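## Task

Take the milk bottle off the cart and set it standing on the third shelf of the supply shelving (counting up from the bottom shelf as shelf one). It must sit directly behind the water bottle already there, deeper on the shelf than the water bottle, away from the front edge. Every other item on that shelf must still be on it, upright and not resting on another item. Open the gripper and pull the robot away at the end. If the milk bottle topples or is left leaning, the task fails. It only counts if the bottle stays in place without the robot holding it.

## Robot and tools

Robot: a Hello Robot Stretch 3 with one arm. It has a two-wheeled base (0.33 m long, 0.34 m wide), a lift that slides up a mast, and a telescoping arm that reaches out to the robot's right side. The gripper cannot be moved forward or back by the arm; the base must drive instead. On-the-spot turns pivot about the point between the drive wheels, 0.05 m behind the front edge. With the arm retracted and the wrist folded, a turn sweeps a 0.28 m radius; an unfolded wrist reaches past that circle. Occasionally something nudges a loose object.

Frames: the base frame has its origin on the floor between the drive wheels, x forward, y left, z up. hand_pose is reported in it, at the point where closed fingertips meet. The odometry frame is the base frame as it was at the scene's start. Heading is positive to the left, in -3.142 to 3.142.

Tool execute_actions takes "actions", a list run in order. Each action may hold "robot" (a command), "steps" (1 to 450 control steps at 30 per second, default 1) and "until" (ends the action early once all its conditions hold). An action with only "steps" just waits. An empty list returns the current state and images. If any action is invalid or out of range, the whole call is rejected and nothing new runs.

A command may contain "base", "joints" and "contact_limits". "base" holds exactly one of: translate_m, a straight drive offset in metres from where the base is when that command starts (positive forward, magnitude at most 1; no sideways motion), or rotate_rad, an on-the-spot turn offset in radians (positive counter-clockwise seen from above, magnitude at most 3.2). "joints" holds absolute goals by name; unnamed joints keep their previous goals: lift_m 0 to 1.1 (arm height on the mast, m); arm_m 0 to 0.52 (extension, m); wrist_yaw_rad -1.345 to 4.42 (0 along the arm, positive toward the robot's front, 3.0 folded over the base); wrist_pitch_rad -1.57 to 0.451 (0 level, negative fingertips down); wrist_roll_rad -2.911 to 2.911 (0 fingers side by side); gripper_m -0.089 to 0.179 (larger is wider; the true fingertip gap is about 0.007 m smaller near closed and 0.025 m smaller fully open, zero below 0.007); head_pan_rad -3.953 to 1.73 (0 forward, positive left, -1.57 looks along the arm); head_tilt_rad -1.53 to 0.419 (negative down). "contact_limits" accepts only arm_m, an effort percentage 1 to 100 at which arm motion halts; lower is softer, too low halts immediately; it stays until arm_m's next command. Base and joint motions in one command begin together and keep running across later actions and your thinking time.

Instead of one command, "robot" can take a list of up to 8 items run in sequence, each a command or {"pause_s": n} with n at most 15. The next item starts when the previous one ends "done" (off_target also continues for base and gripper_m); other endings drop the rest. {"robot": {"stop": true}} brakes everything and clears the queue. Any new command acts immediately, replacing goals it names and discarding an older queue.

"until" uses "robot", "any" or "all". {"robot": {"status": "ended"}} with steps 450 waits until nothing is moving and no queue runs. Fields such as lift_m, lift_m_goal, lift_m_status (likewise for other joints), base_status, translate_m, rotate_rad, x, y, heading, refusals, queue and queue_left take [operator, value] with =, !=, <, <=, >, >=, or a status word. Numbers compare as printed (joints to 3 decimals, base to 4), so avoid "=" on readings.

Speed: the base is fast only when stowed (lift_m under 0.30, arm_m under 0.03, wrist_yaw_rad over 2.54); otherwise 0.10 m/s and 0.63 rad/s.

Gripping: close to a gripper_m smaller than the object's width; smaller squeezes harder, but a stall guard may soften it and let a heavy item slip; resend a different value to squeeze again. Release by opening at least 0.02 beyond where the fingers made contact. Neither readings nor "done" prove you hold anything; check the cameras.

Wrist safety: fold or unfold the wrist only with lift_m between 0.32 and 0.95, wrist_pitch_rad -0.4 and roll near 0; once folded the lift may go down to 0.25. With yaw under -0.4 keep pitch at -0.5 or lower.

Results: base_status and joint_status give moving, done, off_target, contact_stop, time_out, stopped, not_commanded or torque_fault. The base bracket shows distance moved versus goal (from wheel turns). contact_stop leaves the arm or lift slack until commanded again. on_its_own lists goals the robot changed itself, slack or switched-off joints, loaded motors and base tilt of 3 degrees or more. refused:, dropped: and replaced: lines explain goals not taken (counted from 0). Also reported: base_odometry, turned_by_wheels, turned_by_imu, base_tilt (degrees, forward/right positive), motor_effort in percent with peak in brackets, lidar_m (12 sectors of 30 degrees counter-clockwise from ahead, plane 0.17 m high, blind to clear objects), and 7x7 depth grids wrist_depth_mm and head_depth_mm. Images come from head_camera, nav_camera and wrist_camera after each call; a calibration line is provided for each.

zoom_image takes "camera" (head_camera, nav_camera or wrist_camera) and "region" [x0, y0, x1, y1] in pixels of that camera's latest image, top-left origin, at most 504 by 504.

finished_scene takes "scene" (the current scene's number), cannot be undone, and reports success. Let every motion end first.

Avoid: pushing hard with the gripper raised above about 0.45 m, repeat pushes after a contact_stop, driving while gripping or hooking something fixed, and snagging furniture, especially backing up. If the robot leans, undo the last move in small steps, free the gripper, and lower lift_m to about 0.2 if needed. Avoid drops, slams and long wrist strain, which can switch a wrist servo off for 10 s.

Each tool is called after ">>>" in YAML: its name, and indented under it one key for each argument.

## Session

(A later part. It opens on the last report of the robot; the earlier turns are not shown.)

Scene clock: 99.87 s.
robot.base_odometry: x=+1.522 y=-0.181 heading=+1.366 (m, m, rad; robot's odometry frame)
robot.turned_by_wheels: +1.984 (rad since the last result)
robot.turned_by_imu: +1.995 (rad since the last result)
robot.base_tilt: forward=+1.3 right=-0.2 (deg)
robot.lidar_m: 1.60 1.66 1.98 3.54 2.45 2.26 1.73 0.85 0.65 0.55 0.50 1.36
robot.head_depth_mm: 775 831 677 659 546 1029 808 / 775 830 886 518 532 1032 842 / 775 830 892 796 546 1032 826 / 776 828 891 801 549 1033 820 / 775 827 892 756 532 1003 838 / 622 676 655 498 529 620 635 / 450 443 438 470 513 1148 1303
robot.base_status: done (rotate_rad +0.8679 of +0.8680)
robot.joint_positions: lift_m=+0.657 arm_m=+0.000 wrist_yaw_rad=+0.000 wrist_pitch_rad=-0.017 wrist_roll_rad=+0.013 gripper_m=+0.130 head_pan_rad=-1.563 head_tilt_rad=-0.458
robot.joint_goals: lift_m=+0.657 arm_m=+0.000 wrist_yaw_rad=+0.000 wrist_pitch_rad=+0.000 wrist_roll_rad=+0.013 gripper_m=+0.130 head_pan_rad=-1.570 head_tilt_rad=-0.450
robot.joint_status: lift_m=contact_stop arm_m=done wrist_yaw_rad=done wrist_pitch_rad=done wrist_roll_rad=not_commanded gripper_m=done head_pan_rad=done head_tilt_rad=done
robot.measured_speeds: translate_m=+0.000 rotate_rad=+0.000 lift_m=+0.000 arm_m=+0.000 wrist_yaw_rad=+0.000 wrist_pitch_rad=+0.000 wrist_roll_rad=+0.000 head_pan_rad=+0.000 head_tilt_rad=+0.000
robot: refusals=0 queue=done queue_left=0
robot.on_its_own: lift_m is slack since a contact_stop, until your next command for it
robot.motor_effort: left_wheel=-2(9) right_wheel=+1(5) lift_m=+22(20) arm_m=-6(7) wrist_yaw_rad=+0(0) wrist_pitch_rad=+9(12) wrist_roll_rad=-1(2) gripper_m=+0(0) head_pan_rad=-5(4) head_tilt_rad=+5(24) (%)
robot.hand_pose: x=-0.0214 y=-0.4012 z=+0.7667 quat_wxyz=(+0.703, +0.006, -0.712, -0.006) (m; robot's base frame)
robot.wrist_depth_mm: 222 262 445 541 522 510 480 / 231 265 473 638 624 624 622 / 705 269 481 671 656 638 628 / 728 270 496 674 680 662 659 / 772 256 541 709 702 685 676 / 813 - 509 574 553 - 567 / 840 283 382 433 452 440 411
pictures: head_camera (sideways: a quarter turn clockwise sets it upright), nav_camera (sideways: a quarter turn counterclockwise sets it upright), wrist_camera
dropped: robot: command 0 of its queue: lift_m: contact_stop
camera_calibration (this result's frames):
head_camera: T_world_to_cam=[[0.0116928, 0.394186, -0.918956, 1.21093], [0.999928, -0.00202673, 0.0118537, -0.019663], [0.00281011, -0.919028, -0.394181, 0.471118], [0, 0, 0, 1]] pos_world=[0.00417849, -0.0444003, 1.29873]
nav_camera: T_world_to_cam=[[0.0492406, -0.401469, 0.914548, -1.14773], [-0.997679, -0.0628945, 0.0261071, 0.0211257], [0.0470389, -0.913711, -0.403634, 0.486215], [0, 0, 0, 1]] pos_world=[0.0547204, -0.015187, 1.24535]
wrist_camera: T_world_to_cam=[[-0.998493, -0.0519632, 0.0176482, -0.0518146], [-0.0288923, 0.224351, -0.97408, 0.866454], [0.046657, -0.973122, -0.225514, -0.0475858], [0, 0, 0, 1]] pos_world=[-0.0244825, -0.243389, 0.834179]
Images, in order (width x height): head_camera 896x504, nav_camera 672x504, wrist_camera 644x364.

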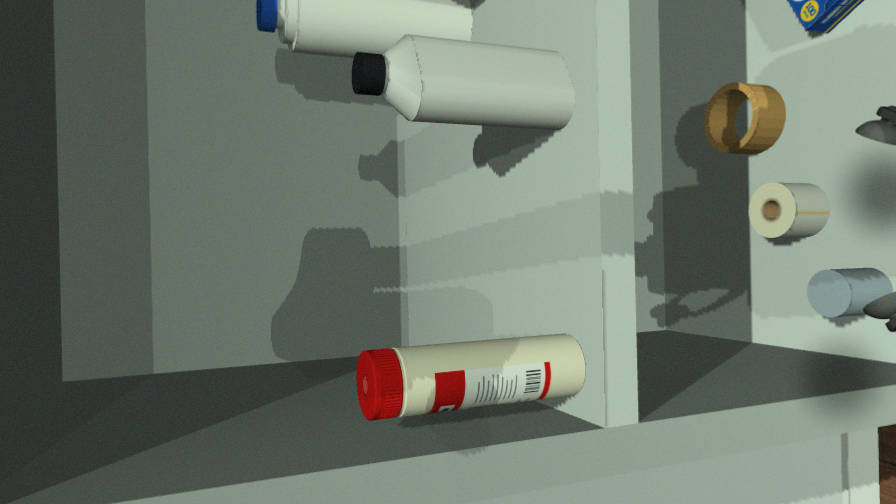

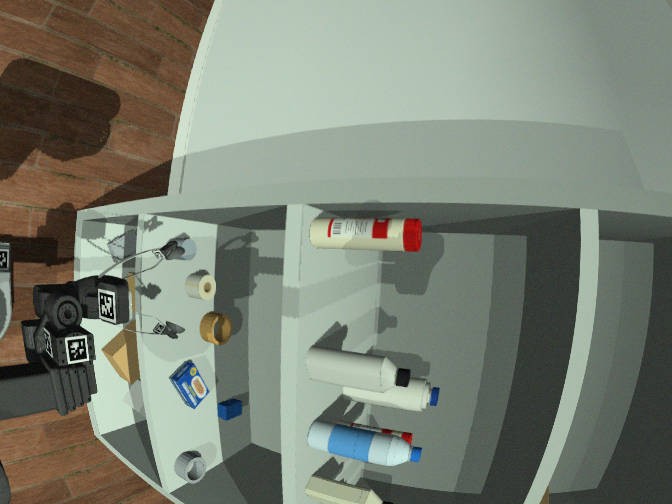

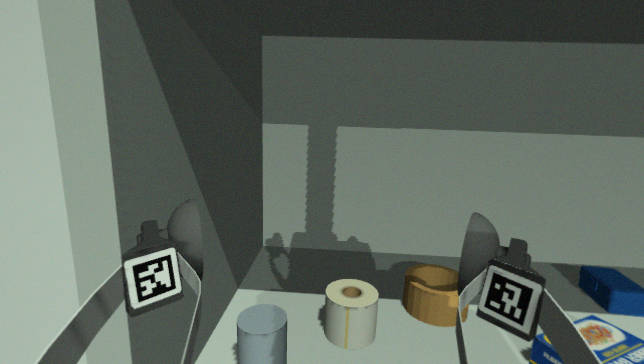

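The gripper hit the lip and the queue dropped, so I arrived empty. Go back.

>>> execute_actions:
  actions:
    - {"robot":[{"base":{"rotate_rad":-0.868},"joints":{"lift_m":0.36,"wrist_pitch_rad":-0.4,"gripper_m":0.04,"wrist_yaw_rad":2.9}},{"joints":{"lift_m":0.29}},{"base":{"translate_m":-1.0}}],"steps":450,"until":{"robot":{"translate_m":["<",-0.8]}}}
    - {"robot":[{"base":{"translate_m":-0.987},"joints":{"head_tilt_rad":-0.65}},{"base":{"rotate_rad":-1.116},"joints":{"lift_m":0.667}}],"steps":450,"until":{"robot":{"lift_m":[">",0.33]}}}
    - {"robot":{"joints":{"wrist_yaw_rad":0,"gripper_m":0.13}},"steps":300,"until":{"robot":{"wrist_yaw_rad":["<",1.2]}}}
    - {"robot":{"joints":{"wrist_pitch_rad":0,"arm_m":0.12}},"steps":300,"until":{"robot":{"status":"ended"}}}

Scene clock: 116.90 s.
robot.base_odometry: x=-0.055 y=-1.038 heading=-0.618 (m, m, rad; robot's odometry frame)
robot.turned_by_wheels: -1.984 (rad since the last result)
robot.turned_by_imu: -2.013 (rad since the last result)
robot.base_tilt: forward=+1.2 right=-0.2 (deg)
robot.lidar_m: 1.31 1.91 2.11 2.81 2.79 2.68 2.20 2.46 0.74 0.58 0.85 1.08
robot.head_depth_mm: 1064 1189 1353 1536 1703 1486 1285 / 1013 1126 1272 1333 1127 1222 - / 965 1070 1191 1133 948 1117 - / 926 1018 1129 1022 922 1089 1185 / 884 972 1075 1089 892 1034 1186 / 849 927 1021 1088 1220 1409 1265 / 818 891 975 1078 1211 1363 1270
robot.base_status: done (rotate_rad -1.1159 of -1.1160)
robot.joint_positions: lift_m=+0.667 arm_m=+0.120 wrist_yaw_rad=+0.001 wrist_pitch_rad=-0.024 wrist_roll_rad=+0.013 gripper_m=+0.130 head_pan_rad=-1.563 head_tilt_rad=-0.642
robot.joint_goals: lift_m=+0.667 arm_m=+0.120 wrist_yaw_rad=+0.000 wrist_pitch_rad=+0.000 wrist_roll_rad=+0.013 gripper_m=+0.130 head_pan_rad=-1.570 head_tilt_rad=-0.650
robot.joint_status: lift_m=done arm_m=done wrist_yaw_rad=done wrist_pitch_rad=done wrist_roll_rad=not_commanded gripper_m=done head_pan_rad=done head_tilt_rad=done
robot.measured_speeds: translate_m=+0.000 rotate_rad=+0.000 lift_m=+0.000 arm_m=+0.000 wrist_yaw_rad=+0.000 wrist_pitch_rad=+0.000 wrist_roll_rad=+0.000 head_pan_rad=+0.000 head_tilt_rad=+0.000
robot: refusals=0 queue=done queue_left=0
robot.motor_effort: left_wheel=+1(10) right_wheel=-1(6) lift_m=+29(31) arm_m=+4(4) wrist_yaw_rad=-1(2) wrist_pitch_rad=+11(12) wrist_roll_rad=-1(1) gripper_m=+0(82) head_pan_rad=-5(4) head_tilt_rad=-4(23) (%)
robot.hand_pose: x=-0.0212 y=-0.5201 z=+0.7752 quat_wxyz=(+0.703, +0.009, -0.711, -0.008) (m; robot's base frame)
robot.wrist_depth_mm: 514 567 604 665 722 809 885 / 532 566 619 687 769 853 917 / 556 584 632 666 768 884 986 / 562 598 561 415 644 892 - / 587 598 466 426 330 377 - / 597 - 263 290 321 - - / 599 263 588 624 634 - -
pictures: head_camera (sideways: a quarter turn clockwise sets it upright), nav_camera (sideways: a quarter turn counterclockwise sets it upright), wrist_camera
camera_calibration (this result's frames):
head_camera: T_world_to_cam=[[0.0104713, 0.555999, -0.831117, 1.09637], [0.999943, -0.00405904, 0.00988296, -0.0170947], [0.00212137, -0.831173, -0.55601, 0.68169], [0, 0, 0, 1]] pos_world=[0.00416719, -0.0430464, 1.29041]
nav_camera: T_world_to_cam=[[0.0504548, -0.562343, 0.825363, -1.03141], [-0.997651, -0.0667216, 0.0155276, 0.0349039], [0.0463377, -0.824208, -0.564388, 0.695388], [0, 0, 0, 1]] pos_world=[0.054639, -0.00453582, 1.24322]
wrist_camera: T_world_to_cam=[[-0.998427, -0.053029, 0.0181804, -0.0588704], [-0.0299383, 0.230204, -0.972682, 0.903409], [0.0473951, -0.971696, -0.23143, -0.156052], [0, 0, 0, 1]] pos_world=[-0.0243352, -0.362725, 0.843685]
Images, in order (width x height): head_camera 896x504, nav_camera 672x504, wrist_camera 644x364.

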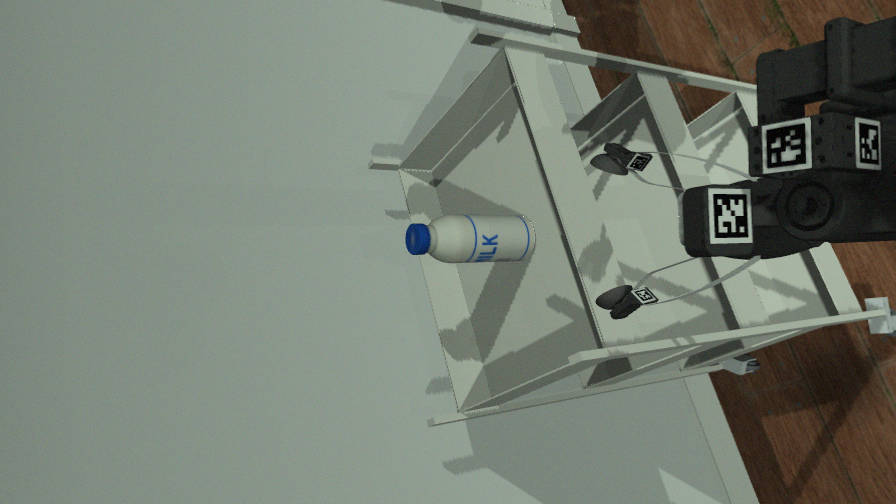

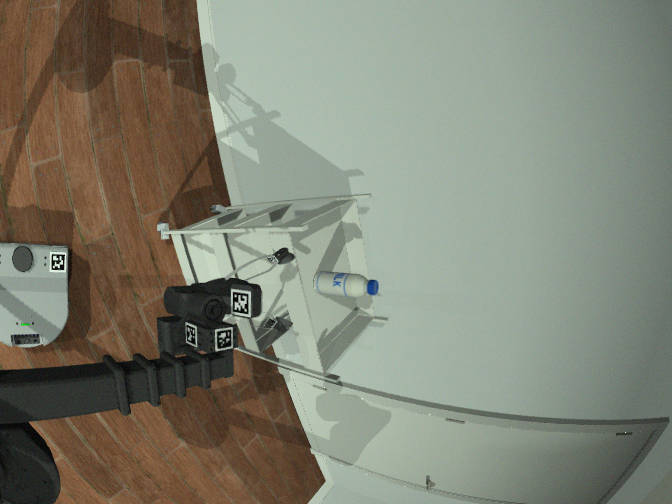

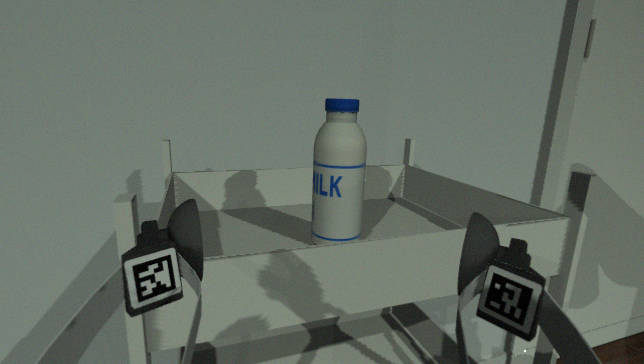

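>>> execute_actions:
  actions:
    - {"robot":[{"joints":{"arm_m":0.406}},{"joints":{"gripper_m":0.02}},{"joints":{"lift_m":1.025}}],"steps":220,"until":{"robot":{"lift_m":[">",0.77]}}}

Scene clock: 122.93 s.
robot.base_odometry: x=-0.055 y=-1.038 heading=-0.618 (m, m, rad; robot's odometry frame)
robot.turned_by_wheels: +0.000 (rad since the last result)
robot.turned_by_imu: -0.002 (rad since the last result)
robot.base_tilt: forward=+1.4 right=-0.3 (deg)
robot.lidar_m: 1.31 1.91 2.12 2.81 2.78 2.67 2.20 2.46 0.74 0.58 0.85 1.08
robot.head_depth_mm: 1063 1189 1354 1538 1721 - - / 1010 1125 1265 1402 - 1250 1251 / 963 1065 1195 - 947 1117 1209 / 926 1018 1117 1086 917 1060 1184 / 885 969 1079 1085 893 1034 1181 / 850 927 1022 1087 1213 1409 1269 / 819 889 975 1079 1208 1371 1269
robot.base_status: done (rotate_rad -1.1160 of -1.1160)
robot.joint_positions: lift_m=+0.772 arm_m=+0.406 wrist_yaw_rad=-0.002 wrist_pitch_rad=-0.068 wrist_roll_rad=+0.013 gripper_m=+0.021 head_pan_rad=-1.563 head_tilt_rad=-0.642
robot.joint_goals: lift_m=+1.025 arm_m=+0.406 wrist_yaw_rad=+0.000 wrist_pitch_rad=+0.000 wrist_roll_rad=+0.013 gripper_m=+0.020 head_pan_rad=-1.570 head_tilt_rad=-0.650
robot.joint_status: lift_m=moving arm_m=done wrist_yaw_rad=done wrist_pitch_rad=done wrist_roll_rad=not_commanded gripper_m=done head_pan_rad=done head_tilt_rad=done
robot.measured_speeds: translate_m=+0.000 rotate_rad=+0.000 lift_m=+0.110 arm_m=+0.000 wrist_yaw_rad=+0.000 wrist_pitch_rad=+0.000 wrist_roll_rad=+0.000 head_pan_rad=+0.000 head_tilt_rad=+0.000
robot: refusals=0 queue=running queue_left=0
robot.motor_effort: left_wheel=+0(1) right_wheel=+0(1) lift_m=+36(30) arm_m=+3(4) wrist_yaw_rad=+1(2) wrist_pitch_rad=+34(36) wrist_roll_rad=-1(1) gripper_m=-20(96) head_pan_rad=-4(4) head_tilt_rad=-4(3) (%)
robot.hand_pose: x=-0.0219 y=-0.8046 z=+0.8695 quat_wxyz=(+0.703, +0.023, -0.711, -0.025) (m; robot's base frame)
robot.wrist_depth_mm: 320 339 367 404 446 492 552 / 329 355 385 405 464 515 584 / 337 366 394 121 490 538 615 / 348 376 412 122 514 578 650 / 366 390 408 117 128 611 701 / 377 410 141 120 125 670 719 / 301 329 343 125 381 374 784
pictures: head_camera (sideways: a quarter turn clockwise sets it upright), nav_camera (sideways: a quarter turn counterclockwise sets it upright), wrist_camera
camera_calibration (this result's frames):
head_camera: T_world_to_cam=[[0.0104714, 0.555999, -0.831117, 1.09637], [0.999943, -0.00405916, 0.00988296, -0.0170947], [0.00212127, -0.831173, -0.55601, 0.68169], [0, 0, 0, 1]] pos_world=[0.00416719, -0.0430464, 1.29041]
nav_camera: T_world_to_cam=[[0.0504548, -0.562343, 0.825363, -1.03141], [-0.997651, -0.0667215, 0.0155276, 0.0349039], [0.0463376, -0.824208, -0.564388, 0.695388], [0, 0, 0, 1]] pos_world=[0.054639, -0.00453583, 1.24322]
wrist_camera: T_world_to_cam=[[-0.998574, -0.0509681, 0.0158729, -0.0727257], [-0.0292197, 0.273018, -0.961565, 1.08537], [0.0446755, -0.960658, -0.274118, -0.364704], [0, 0, 0, 1]] pos_world=[-0.0246145, -0.650388, 0.944833]
Images, in order (width x height): head_camera 896x504, nav_camera 672x504, wrist_camera 644x364.

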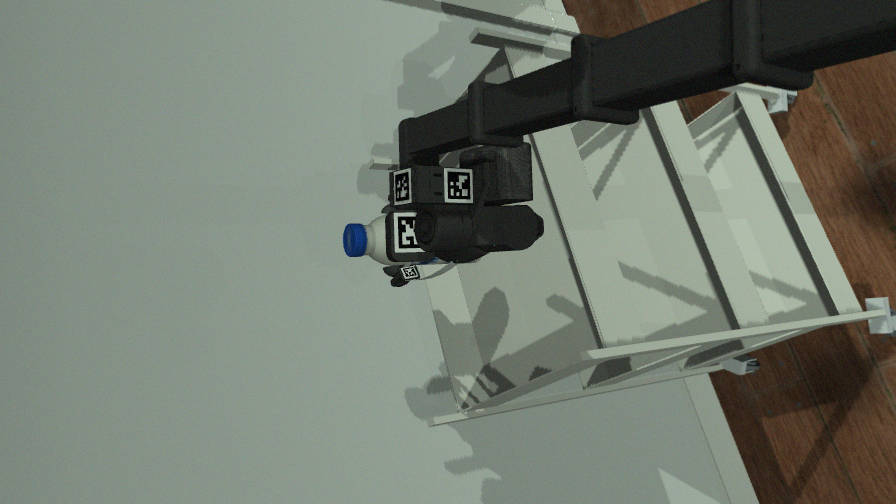

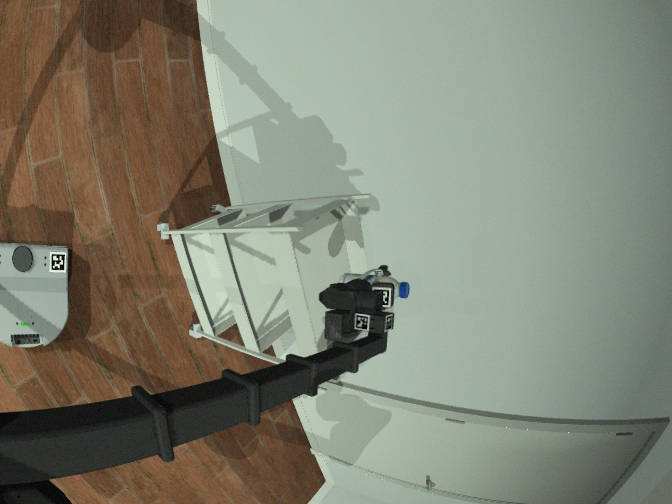

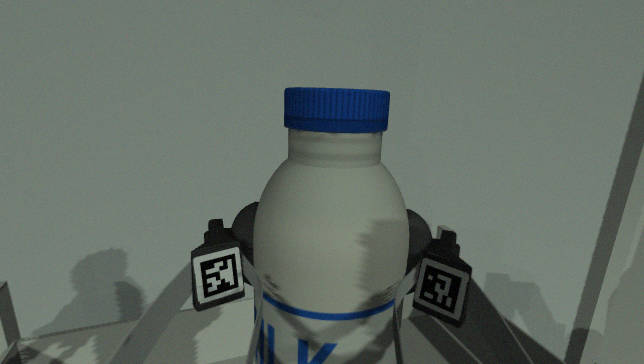

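>>> execute_actions:
  actions:
    - {"robot":{"joints":{"arm_m":0.0}},"steps":300,"until":{"robot":{"arm_m":["<",0.3]}}}
    - {"robot":[{"base":{"rotate_rad":1.116},"joints":{"head_tilt_rad":-0.45}},{"base":{"translate_m":1.0}}],"steps":450,"until":{"robot":{"translate_m":[">",0.8]}}}
    - {"robot":[{"base":{"translate_m":0.994}},{"base":{"rotate_rad":0.868}}],"steps":450,"until":{"robot":{"status":"ended"}}}

Scene clock: 148.73 s.
robot.base_odometry: x=+1.522 y=-0.181 heading=+1.366 (m, m, rad; robot's odometry frame)
robot.turned_by_wheels: +1.984 (rad since the last result)
robot.turned_by_imu: +1.998 (rad since the last result)
robot.base_tilt: forward=+1.3 right=-0.1 (deg)
robot.lidar_m: 1.60 1.66 1.98 3.54 2.46 2.26 1.72 0.84 0.65 0.56 0.50 1.35
robot.head_depth_mm: 775 831 679 524 - - - / 773 829 883 509 - - - / 773 826 893 364 - - - / 774 829 884 360 - - 811 / 772 828 891 804 529 1006 815 / 637 690 671 496 527 632 633 / 459 451 445 470 510 1141 1300
robot.base_status: done (rotate_rad +0.8679 of +0.8680)
robot.joint_positions: lift_m=+1.024 arm_m=+0.000 wrist_yaw_rad=+0.000 wrist_pitch_rad=-0.068 wrist_roll_rad=+0.012 gripper_m=+0.021 head_pan_rad=-1.563 head_tilt_rad=-0.458
robot.joint_goals: lift_m=+1.025 arm_m=+0.000 wrist_yaw_rad=+0.000 wrist_pitch_rad=+0.000 wrist_roll_rad=+0.012 gripper_m=+0.020 head_pan_rad=-1.570 head_tilt_rad=-0.450
robot.joint_status: lift_m=done arm_m=done wrist_yaw_rad=done wrist_pitch_rad=done wrist_roll_rad=not_commanded gripper_m=done head_pan_rad=done head_tilt_rad=done
robot.measured_speeds: translate_m=+0.000 rotate_rad=+0.000 lift_m=+0.000 arm_m=+0.000 wrist_yaw_rad=+0.000 wrist_pitch_rad=+0.000 wrist_roll_rad=+0.000 head_pan_rad=+0.000 head_tilt_rad=+0.000
robot: refusals=0 queue=done queue_left=0
robot.on_its_own: wrist_pitch_rad is at rest, and its effort (+34) is outside its rest range (-20 to +32)
robot.motor_effort: left_wheel=-2(10) right_wheel=+2(6) lift_m=+32(31) arm_m=-6(9) wrist_yaw_rad=+1(2) wrist_pitch_rad=+34(34) wrist_roll_rad=-1(1) gripper_m=-20(21) head_pan_rad=-4(4) head_tilt_rad=+4(22) (%)
robot.hand_pose: x=-0.0214 y=-0.3994 z=+1.1217 quat_wxyz=(+0.703, +0.024, -0.711, -0.024) (m; robot's base frame)
robot.wrist_depth_mm: 218 267 471 617 603 598 590 / 228 271 487 645 641 610 603 / 727 259 498 121 657 432 621 / 739 266 280 122 283 274 407 / 801 277 270 117 128 295 317 / 824 271 140 120 125 357 318 / 872 283 278 125 282 296 300
pictures: head_camera (sideways: a quarter turn clockwise sets it upright), nav_camera (sideways: a quarter turn counterclockwise sets it upright), wrist_camera
camera_calibration (this result's frames):
head_camera: T_world_to_cam=[[0.0117313, 0.394124, -0.918982, 1.21096], [0.999927, -0.00212237, 0.0118544, -0.0196638], [0.00272167, -0.919055, -0.394121, 0.47104], [0, 0, 0, 1]] pos_world=[0.00417421, -0.0444003, 1.29873]
nav_camera: T_world_to_cam=[[0.0492015, -0.401413, 0.914575, -1.14776], [-0.997685, -0.0627966, 0.0261107, 0.021121], [0.046951, -0.913742, -0.403573, 0.486137], [0, 0, 0, 1]] pos_world=[0.0547189, -0.0151954, 1.24535]
wrist_camera: T_world_to_cam=[[-0.998483, -0.0527167, 0.015884, -0.0563441], [-0.0297266, 0.273344, -0.961457, 1.21728], [0.046343, -0.960471, -0.274496, 0.0941998], [0, 0, 0, 1]] pos_world=[-0.0244385, -0.24523, 1.19712]
Images, in order (width x height): head_camera 896x504, nav_camera 672x504, wrist_camera 644x364.

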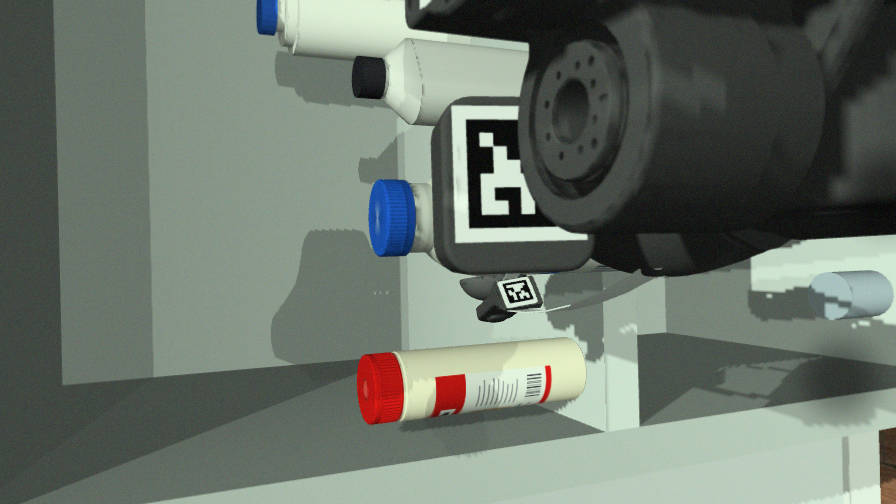

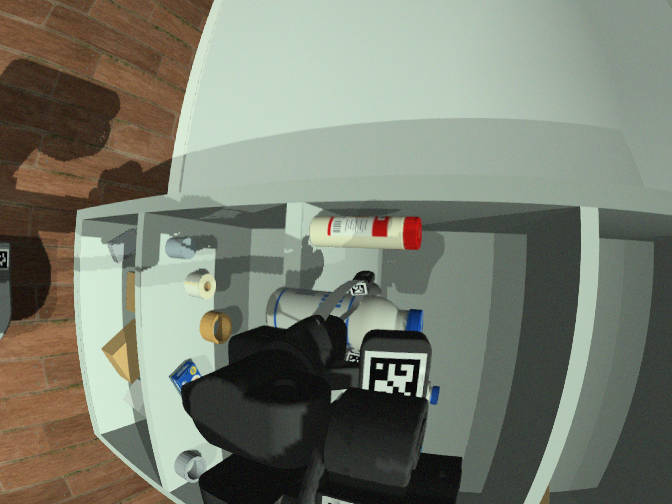

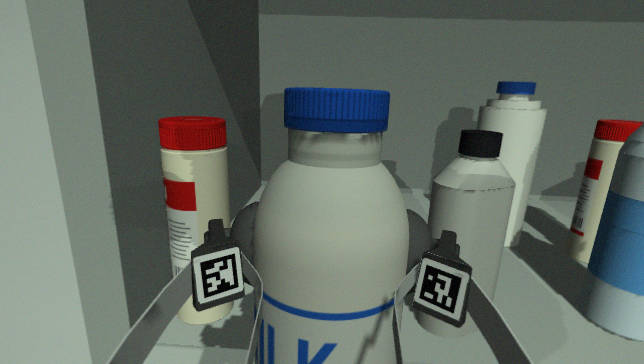

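>>> execute_actions:
  actions:
    - {"robot":[{"base":{"translate_m":0.005},"joints":{"arm_m":0.255}},{"joints":{"lift_m":0.993}}],"steps":300,"until":{"robot":{"status":"ended"}}}

Scene clock: 152.97 s.
robot.base_odometry: x=+1.523 y=-0.176 heading=+1.366 (m, m, rad; robot's odometry frame)
robot.turned_by_wheels: +0.000 (rad since the last result)
robot.turned_by_imu: -0.001 (rad since the last result)
robot.base_tilt: forward=+1.4 right=-0.1 (deg)
robot.lidar_m: 1.59 1.66 1.98 3.54 2.47 2.27 1.73 0.85 0.65 0.54 0.49 1.35
robot.head_depth_mm: 776 831 673 - 543 1026 810 / 775 830 874 - 530 1029 833 / 774 828 871 - 527 1035 827 / 773 829 871 651 537 1037 821 / 771 826 892 755 530 1001 817 / 614 668 646 498 526 611 635 / 443 436 438 469 511 1142 1306
robot.base_status: done (translate_m +0.0050 of +0.0050)
robot.joint_positions: lift_m=+0.993 arm_m=+0.255 wrist_yaw_rad=+0.000 wrist_pitch_rad=-0.020 wrist_roll_rad=+0.012 gripper_m=+0.021 head_pan_rad=-1.563 head_tilt_rad=-0.458
robot.joint_goals: lift_m=+0.993 arm_m=+0.255 wrist_yaw_rad=+0.000 wrist_pitch_rad=+0.000 wrist_roll_rad=+0.012 gripper_m=+0.020 head_pan_rad=-1.570 head_tilt_rad=-0.450
robot.joint_status: lift_m=done arm_m=done wrist_yaw_rad=done wrist_pitch_rad=done wrist_roll_rad=not_commanded gripper_m=done head_pan_rad=done head_tilt_rad=done
robot.measured_speeds: translate_m=+0.000 rotate_rad=+0.000 lift_m=+0.000 arm_m=+0.000 wrist_yaw_rad=+0.000 wrist_pitch_rad=+0.000 wrist_roll_rad=+0.000 head_pan_rad=+0.000 head_tilt_rad=+0.000
robot: refusals=0 queue=done queue_left=0
robot.motor_effort: left_wheel=-3(1) right_wheel=+2(4) lift_m=+15(33) arm_m=+3(2) wrist_yaw_rad=+0(0) wrist_pitch_rad=+10(34) wrist_roll_rad=-1(1) gripper_m=-20(20) head_pan_rad=-4(5) head_tilt_rad=+5(4) (%)
robot.hand_pose: x=-0.0214 y=-0.6552 z=+1.1028 quat_wxyz=(+0.703, +0.007, -0.711, -0.008) (m; robot's base frame)
robot.wrist_depth_mm: 188 261 394 389 388 380 377 / 189 262 405 404 398 391 390 / 190 262 420 122 417 409 400 / 193 267 438 122 419 423 414 / 195 271 369 117 128 433 423 / 197 258 140 119 125 358 252 / 197 247 253 124 251 278 247
pictures: head_camera (sideways: a quarter turn clockwise sets it upright), nav_camera (sideways: a quarter turn counterclockwise sets it upright), wrist_camera
camera_calibration (this result's frames):
head_camera: T_world_to_cam=[[0.0117321, 0.394002, -0.919035, 1.21103], [0.999927, -0.00212056, 0.0118557, -0.0196655], [0.00272229, -0.919107, -0.393998, 0.47088], [0, 0, 0, 1]] pos_world=[0.00417422, -0.0444007, 1.29874]
nav_camera: T_world_to_cam=[[0.0492006, -0.401291, 0.914628, -1.14783], [-0.997685, -0.0627933, 0.0261181, 0.0211114], [0.0469516, -0.913796, -0.403451, 0.485979], [0, 0, 0, 1]] pos_world=[0.054719, -0.0152029, 1.24535]
wrist_camera: T_world_to_cam=[[-0.998485, -0.0518613, 0.018375, -0.0717259], [-0.0297145, 0.227209, -0.973393, 1.25197], [0.0463065, -0.972464, -0.228406, -0.215374], [0, 0, 0, 1]] pos_world=[-0.0244424, -0.497622, 1.17078]
Images, in order (width x height): head_camera 896x504, nav_camera 672x504, wrist_camera 644x364.

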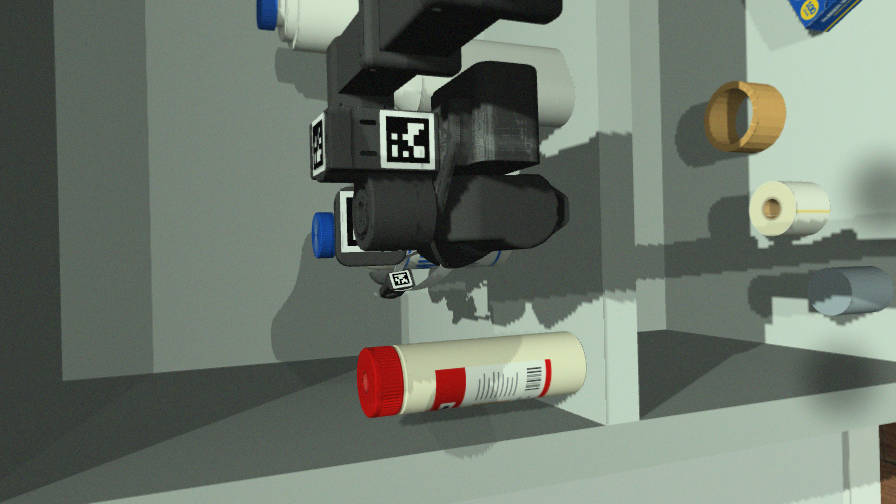

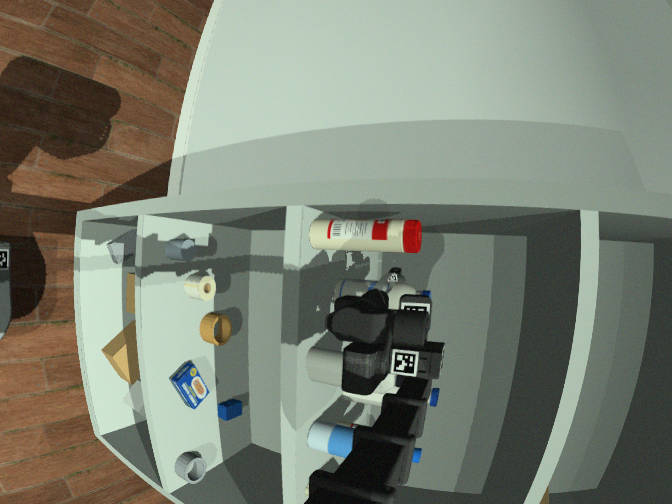

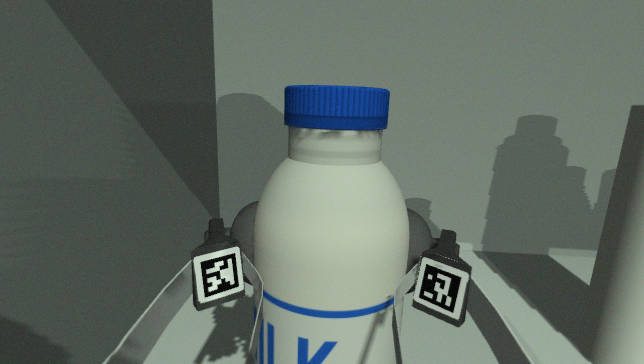

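>>> execute_actions:
  actions:
    - {"robot":[{"joints":{"gripper_m":0.105}},{"joints":{"arm_m":0.05}},{"base":{"translate_m":-0.28},"joints":{"lift_m":0.96,"gripper_m":0.12}}],"steps":400,"until":{"robot":{"status":"ended"}}}

Scene clock: 160.87 s.
robot.base_odometry: x=+1.466 y=-0.450 heading=+1.366 (m, m, rad; robot's odometry frame)
robot.turned_by_wheels: +0.000 (rad since the last result)
robot.turned_by_imu: -0.003 (rad since the last result)
robot.base_tilt: forward=+1.2 right=-0.2 (deg)
robot.lidar_m: 1.87 1.95 2.24 3.54 2.09 1.97 1.45 1.34 0.63 0.56 0.64 1.35
robot.head_depth_mm: 776 828 884 518 544 - - / 773 830 892 793 - - - / 774 826 637 649 - - - / 772 826 658 523 540 1004 815 / 770 825 870 726 528 1037 840 / 771 825 889 530 533 1042 833 / 768 826 888 511 531 1052 821
robot.base_status: done (translate_m -0.2800 of -0.2800)
robot.joint_positions: lift_m=+0.960 arm_m=+0.050 wrist_yaw_rad=+0.000 wrist_pitch_rad=-0.018 wrist_roll_rad=+0.012 gripper_m=+0.120 head_pan_rad=-1.563 head_tilt_rad=-0.458
robot.joint_goals: lift_m=+0.960 arm_m=+0.050 wrist_yaw_rad=+0.000 wrist_pitch_rad=+0.000 wrist_roll_rad=+0.012 gripper_m=+0.120 head_pan_rad=-1.570 head_tilt_rad=-0.450
robot.joint_status: lift_m=done arm_m=done wrist_yaw_rad=done wrist_pitch_rad=done wrist_roll_rad=not_commanded gripper_m=done head_pan_rad=done head_tilt_rad=done
robot.measured_speeds: translate_m=+0.000 rotate_rad=+0.000 lift_m=+0.000 arm_m=+0.000 wrist_yaw_rad=+0.000 wrist_pitch_rad=+0.000 wrist_roll_rad=+0.000 head_pan_rad=+0.000 head_tilt_rad=+0.000
robot: refusals=0 queue=done queue_left=0
robot.motor_effort: left_wheel=-2(8) right_wheel=+2(2) lift_m=+14(19) arm_m=-6(7) wrist_yaw_rad=-1(0) wrist_pitch_rad=+9(10) wrist_roll_rad=-1(1) gripper_m=+0(80) head_pan_rad=-5(5) head_tilt_rad=+4(5) (%)
robot.hand_pose: x=-0.0214 y=-0.4512 z=+1.0705 quat_wxyz=(+0.703, +0.007, -0.711, -0.007) (m; robot's base frame)
robot.wrist_depth_mm: 511 606 584 228 556 554 545 / 324 614 607 214 585 579 463 / 220 230 628 220 350 595 228 / 278 239 629 227 545 235 225 / 336 239 388 234 375 229 243 / 258 - 281 244 292 226 272 / 224 218 219 221 227 221 236
pictures: head_camera (sideways: a quarter turn clockwise sets it upright), nav_camera (sideways: a quarter turn counterclockwise sets it upright), wrist_camera
camera_calibration (this result's frames):
head_camera: T_world_to_cam=[[0.0117324, 0.393995, -0.919037, 1.21103], [0.999927, -0.00212095, 0.0118557, -0.0196656], [0.00272187, -0.91911, -0.393992, 0.470872], [0, 0, 0, 1]] pos_world=[0.0041742, -0.0444008, 1.29874]
nav_camera: T_world_to_cam=[[0.0492004, -0.401285, 0.914631, -1.14783], [-0.997685, -0.0627927, 0.0261185, 0.0211109], [0.0469512, -0.913799, -0.403445, 0.48597], [0, 0, 0, 1]] pos_world=[0.054719, -0.0152034, 1.24535]
wrist_camera: T_world_to_cam=[[-0.998485, -0.0518141, 0.0185097, -0.060672], [-0.0297131, 0.224647, -0.973987, 1.17361], [0.0463081, -0.973062, -0.225846, -0.0273406], [0, 0, 0, 1]] pos_world=[-0.0244424, -0.293395, 1.13803]
Images, in order (width x height): head_camera 896x504, nav_camera 672x504, wrist_camera 644x364.

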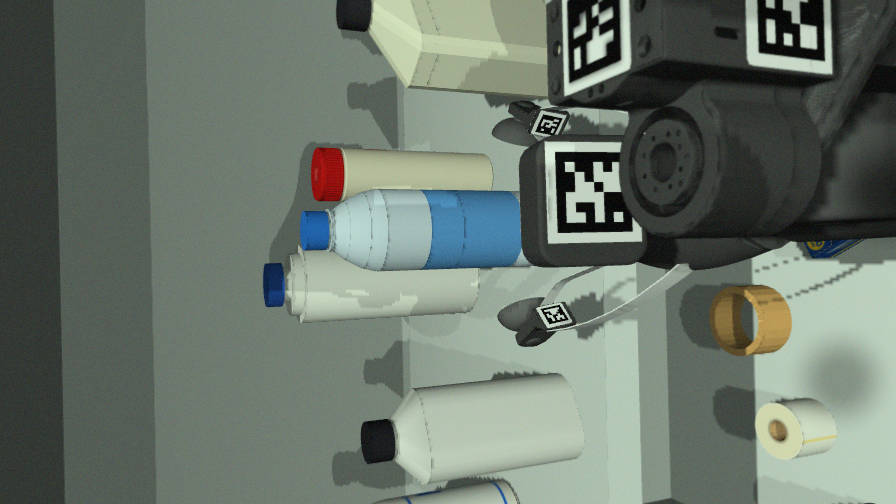

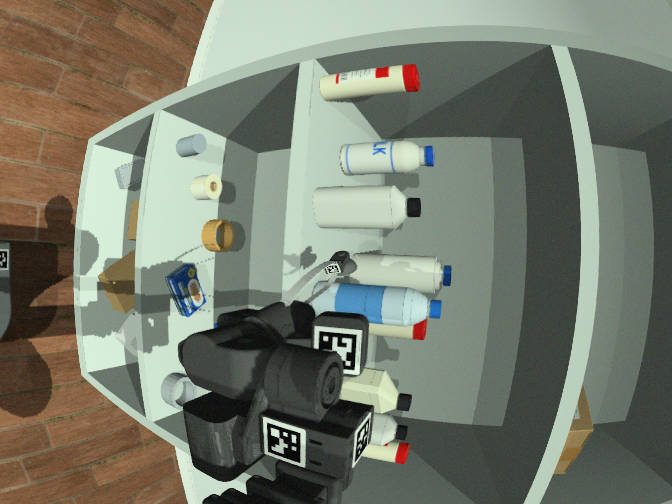

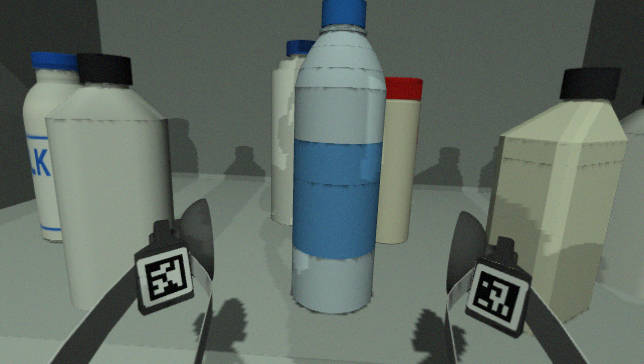

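>>> execute_actions:
  actions:
    - {"robot":[{"joints":{"arm_m":0.152}},{"joints":{"gripper_m":0.015}},{"joints":{"lift_m":0.985}},{"joints":{"arm_m":0.04}},{"base":{"translate_m":0.28}},{"joints":{"arm_m":0.152}},{"joints":{"lift_m":0.961}},{"joints":{"gripper_m":0.105}}],"steps":450,"until":{"robot":{"status":"ended"}}}
    - {"steps":100,"until":{"robot":{"status":"ended"}}}
    - {"robot":{"joints":{"arm_m":0.0}},"steps":200,"until":{"robot":{"status":"ended"}}}

Scene clock: 177.57 s.
robot.base_odometry: x=+1.523 y=-0.176 heading=+1.366 (m, m, rad; robot's odometry frame)
robot.turned_by_wheels: +0.000 (rad since the last result)
robot.turned_by_imu: -0.005 (rad since the last result)
robot.base_tilt: forward=+1.3 right=-0.2 (deg)
robot.lidar_m: 1.59 1.66 1.98 3.53 2.46 2.27 1.73 0.85 0.65 0.54 0.50 1.36
robot.head_depth_mm: 777 830 678 659 545 - - / 777 828 892 518 533 997 - / 774 829 882 701 566 - - / 774 829 862 522 549 - 779 / 773 826 889 755 528 1000 819 / 616 669 647 498 526 611 634 / 444 436 437 468 511 1144 1305
robot.base_status: done (translate_m +0.2800 of +0.2800)
robot.joint_positions: lift_m=+0.961 arm_m=+0.000 wrist_yaw_rad=+0.000 wrist_pitch_rad=-0.022 wrist_roll_rad=+0.012 gripper_m=+0.105 head_pan_rad=-1.563 head_tilt_rad=-0.458
robot.joint_goals: lift_m=+0.961 arm_m=+0.000 wrist_yaw_rad=+0.000 wrist_pitch_rad=+0.000 wrist_roll_rad=+0.012 gripper_m=+0.105 head_pan_rad=-1.570 head_tilt_rad=-0.450
robot.joint_status: lift_m=done arm_m=done wrist_yaw_rad=done wrist_pitch_rad=done wrist_roll_rad=not_commanded gripper_m=done head_pan_rad=done head_tilt_rad=done
robot.measured_speeds: translate_m=+0.000 rotate_rad=+0.000 lift_m=+0.000 arm_m=+0.000 wrist_yaw_rad=+0.000 wrist_pitch_rad=+0.000 wrist_roll_rad=+0.000 head_pan_rad=+0.000 head_tilt_rad=+0.000
robot: refusals=0 queue=done queue_left=0
robot.motor_effort: left_wheel=-2(3) right_wheel=+1(5) lift_m=+14(34) arm_m=-6(8) wrist_yaw_rad=+0(0) wrist_pitch_rad=+11(36) wrist_roll_rad=-1(1) gripper_m=+0(92) head_pan_rad=-5(4) head_tilt_rad=+5(5) (%)
robot.hand_pose: x=-0.0215 y=-0.4011 z=+1.0704 quat_wxyz=(+0.703, +0.008, -0.711, -0.008) (m; robot's base frame)
robot.wrist_depth_mm: 220 259 462 630 619 595 595 / 230 247 384 263 632 425 615 / 708 255 275 270 653 259 630 / 771 263 284 279 615 265 419 / 773 265 362 290 403 364 405 / 794 260 273 283 291 300 299 / 835 274 265 257 254 252 248
pictures: head_camera (sideways: a quarter turn clockwise sets it upright), nav_camera (sideways: a quarter turn counterclockwise sets it upright), wrist_camera
camera_calibration (this result's frames):
head_camera: T_world_to_cam=[[0.0117337, 0.393892, -0.919082, 1.21109], [0.999927, -0.00212105, 0.0118568, -0.019667], [0.00272089, -0.919154, -0.393889, 0.470738], [0, 0, 0, 1]] pos_world=[0.00417414, -0.0444011, 1.29874]
nav_camera: T_world_to_cam=[[0.0491991, -0.401182, 0.914676, -1.14789], [-0.997685, -0.0627883, 0.0261247, 0.0211028], [0.0469502, -0.913844, -0.403342, 0.485837], [0, 0, 0, 1]] pos_world=[0.054719, -0.0152098, 1.24536]
wrist_camera: T_world_to_cam=[[-0.998505, -0.051501, 0.0182888, -0.057812], [-0.0296235, 0.228809, -0.97302, 1.1629], [0.0459269, -0.972108, -0.229993, 0.0262273], [0, 0, 0, 1]] pos_world=[-0.0244809, -0.243564, 1.13862]
Images, in order (width x height): head_camera 896x504, nav_camera 672x504, wrist_camera 644x364.

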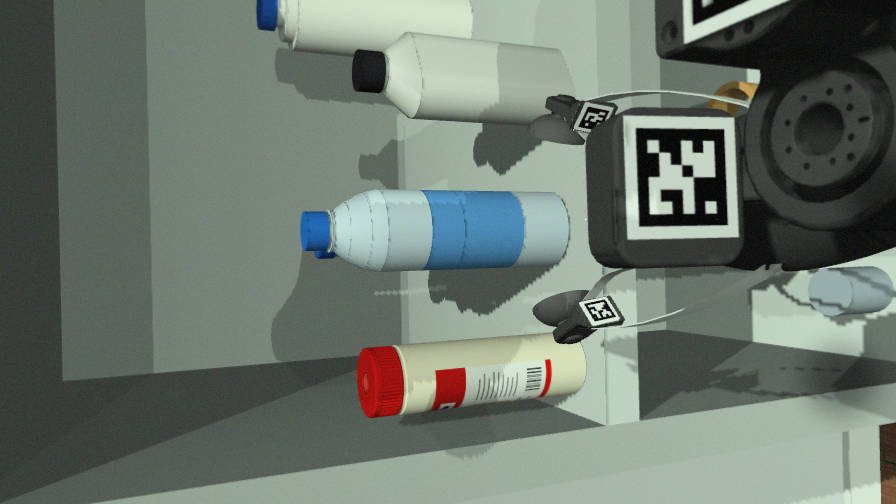

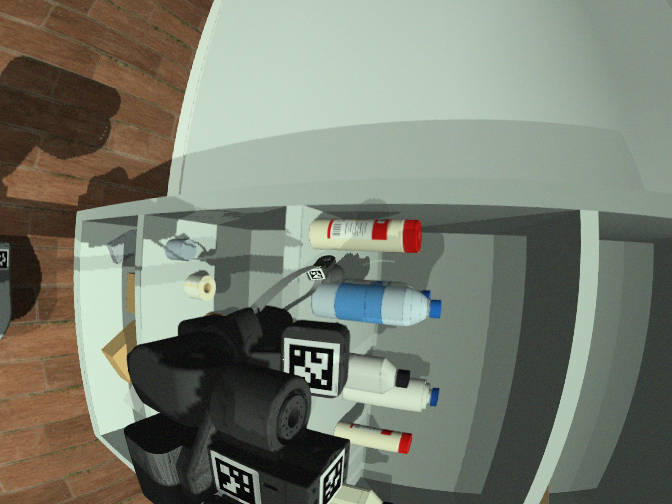

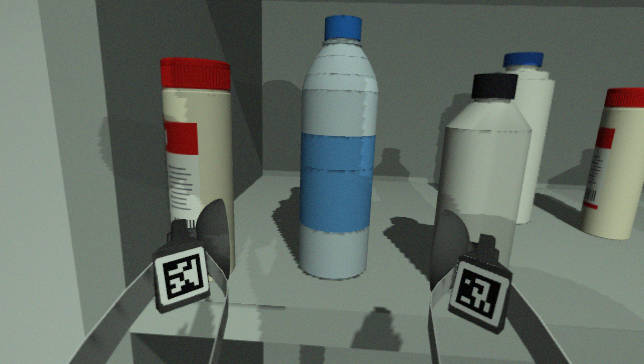

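A little extra clearance.

>>> execute_actions:
  actions:
    - {"robot":{"joints":{"wrist_pitch_rad":-0.9}},"steps":60,"until":{"robot":{"status":"ended"}}}

>>> finished_scene:
  scene: 2

Scene clock: 179.03 s.
robot.base_odometry: x=+1.523 y=-0.176 heading=+1.366 (m, m, rad; robot's odometry frame)
robot.turned_by_wheels: +0.000 (rad since the last result)
robot.turned_by_imu: +0.000 (rad since the last result)
robot.base_tilt: forward=+1.4 right=-0.3 (deg)
robot.lidar_m: 1.59 1.65 1.98 3.52 2.47 2.26 1.73 0.85 0.65 0.54 0.50 1.36
robot.head_depth_mm: 775 833 677 658 545 - - / 774 831 893 518 529 1034 - / 773 828 882 703 546 1052 - / 774 828 862 521 542 1040 800 / 772 827 889 756 529 1003 816 / 615 669 648 498 525 613 635 / 443 436 437 467 511 1149 1301
robot.base_status: done (translate_m +0.2800 of +0.2800)
robot.joint_positions: lift_m=+0.961 arm_m=+0.000 wrist_yaw_rad=+0.000 wrist_pitch_rad=-0.906 wrist_roll_rad=+0.012 gripper_m=+0.105 head_pan_rad=-1.563 head_tilt_rad=-0.458
robot.joint_goals: lift_m=+0.961 arm_m=+0.000 wrist_yaw_rad=+0.000 wrist_pitch_rad=-0.900 wrist_roll_rad=+0.012 gripper_m=+0.105 head_pan_rad=-1.570 head_tilt_rad=-0.450
robot.joint_status: lift_m=done arm_m=done wrist_yaw_rad=done wrist_pitch_rad=done wrist_roll_rad=not_commanded gripper_m=done head_pan_rad=done head_tilt_rad=done
robot.measured_speeds: translate_m=+0.000 rotate_rad=+0.000 lift_m=+0.000 arm_m=+0.000 wrist_yaw_rad=+0.000 wrist_pitch_rad=+0.000 wrist_roll_rad=+0.000 head_pan_rad=+0.000 head_tilt_rad=+0.000
robot: refusals=0 queue=done queue_left=0
robot.motor_effort: left_wheel=-3(3) right_wheel=+2(1) lift_m=+14(14) arm_m=-6(6) wrist_yaw_rad=+1(1) wrist_pitch_rad=+3(11) wrist_roll_rad=-1(1) gripper_m=+0(0) head_pan_rad=-4(4) head_tilt_rad=+6(4) (%)
robot.hand_pose: x=-0.0216 y=-0.2845 z=+0.8836 quat_wxyz=(+0.632, +0.307, -0.639, -0.312) (m; robot's base frame)
robot.wrist_depth_mm: 861 301 470 732 708 711 707 / - - 481 656 643 662 660 / - - 498 582 622 584 608 / - - 586 574 565 571 563 / - - 965 - - - 803 / - - - - - 957 968 / 943 944 931 904 932 927 897
pictures: head_camera (sideways: a quarter turn clockwise sets it upright), nav_camera (sideways: a quarter turn counterclockwise sets it upright), wrist_camera
camera_calibration (this result's frames):
head_camera: T_world_to_cam=[[0.0117337, 0.393892, -0.919082, 1.21109], [0.999927, -0.00212105, 0.0118568, -0.019667], [0.00272089, -0.919154, -0.393889, 0.470738], [0, 0, 0, 1]] pos_world=[0.00417414, -0.0444011, 1.29874]
nav_camera: T_world_to_cam=[[0.0491991, -0.401182, 0.914676, -1.14789], [-0.997685, -0.0627883, 0.0261247, 0.0211028], [0.0469502, -0.913844, -0.403342, 0.485837], [0, 0, 0, 1]] pos_world=[0.054719, -0.0152098, 1.24536]
wrist_camera: T_world_to_cam=[[-0.998541, -0.0460586, -0.0281888, -0.0058898], [-0.0289672, 0.897424, -0.440216, 0.673975], [0.0455731, -0.438757, -0.897449, 0.838061], [0, 0, 0, 1]] pos_world=[-0.024551, -0.237408, 1.04865]
Images, in order (width x height): head_camera 896x504, nav_camera 672x504, wrist_camera 644x364.

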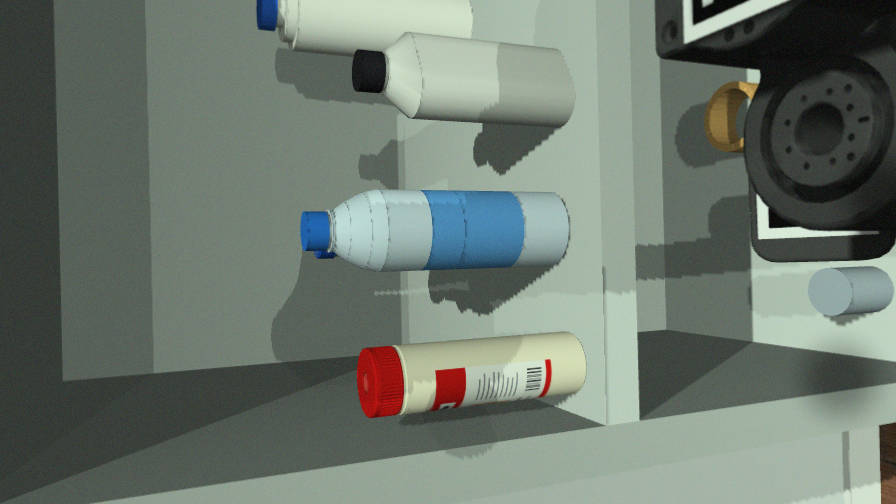

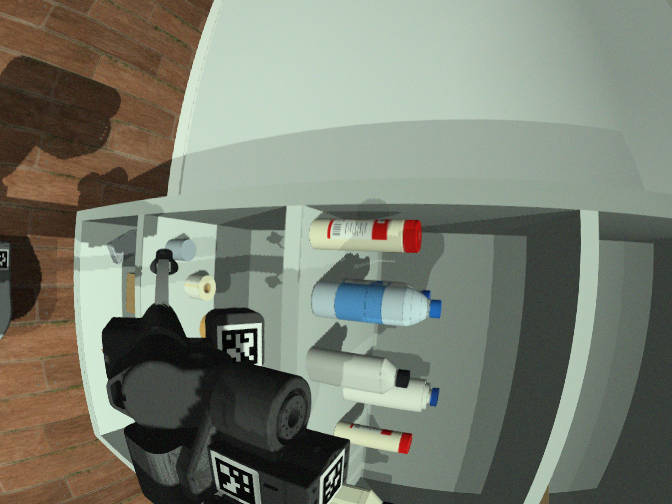

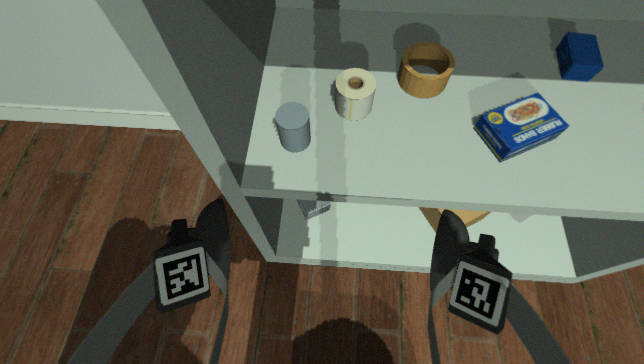

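The scene is finished: the task was done.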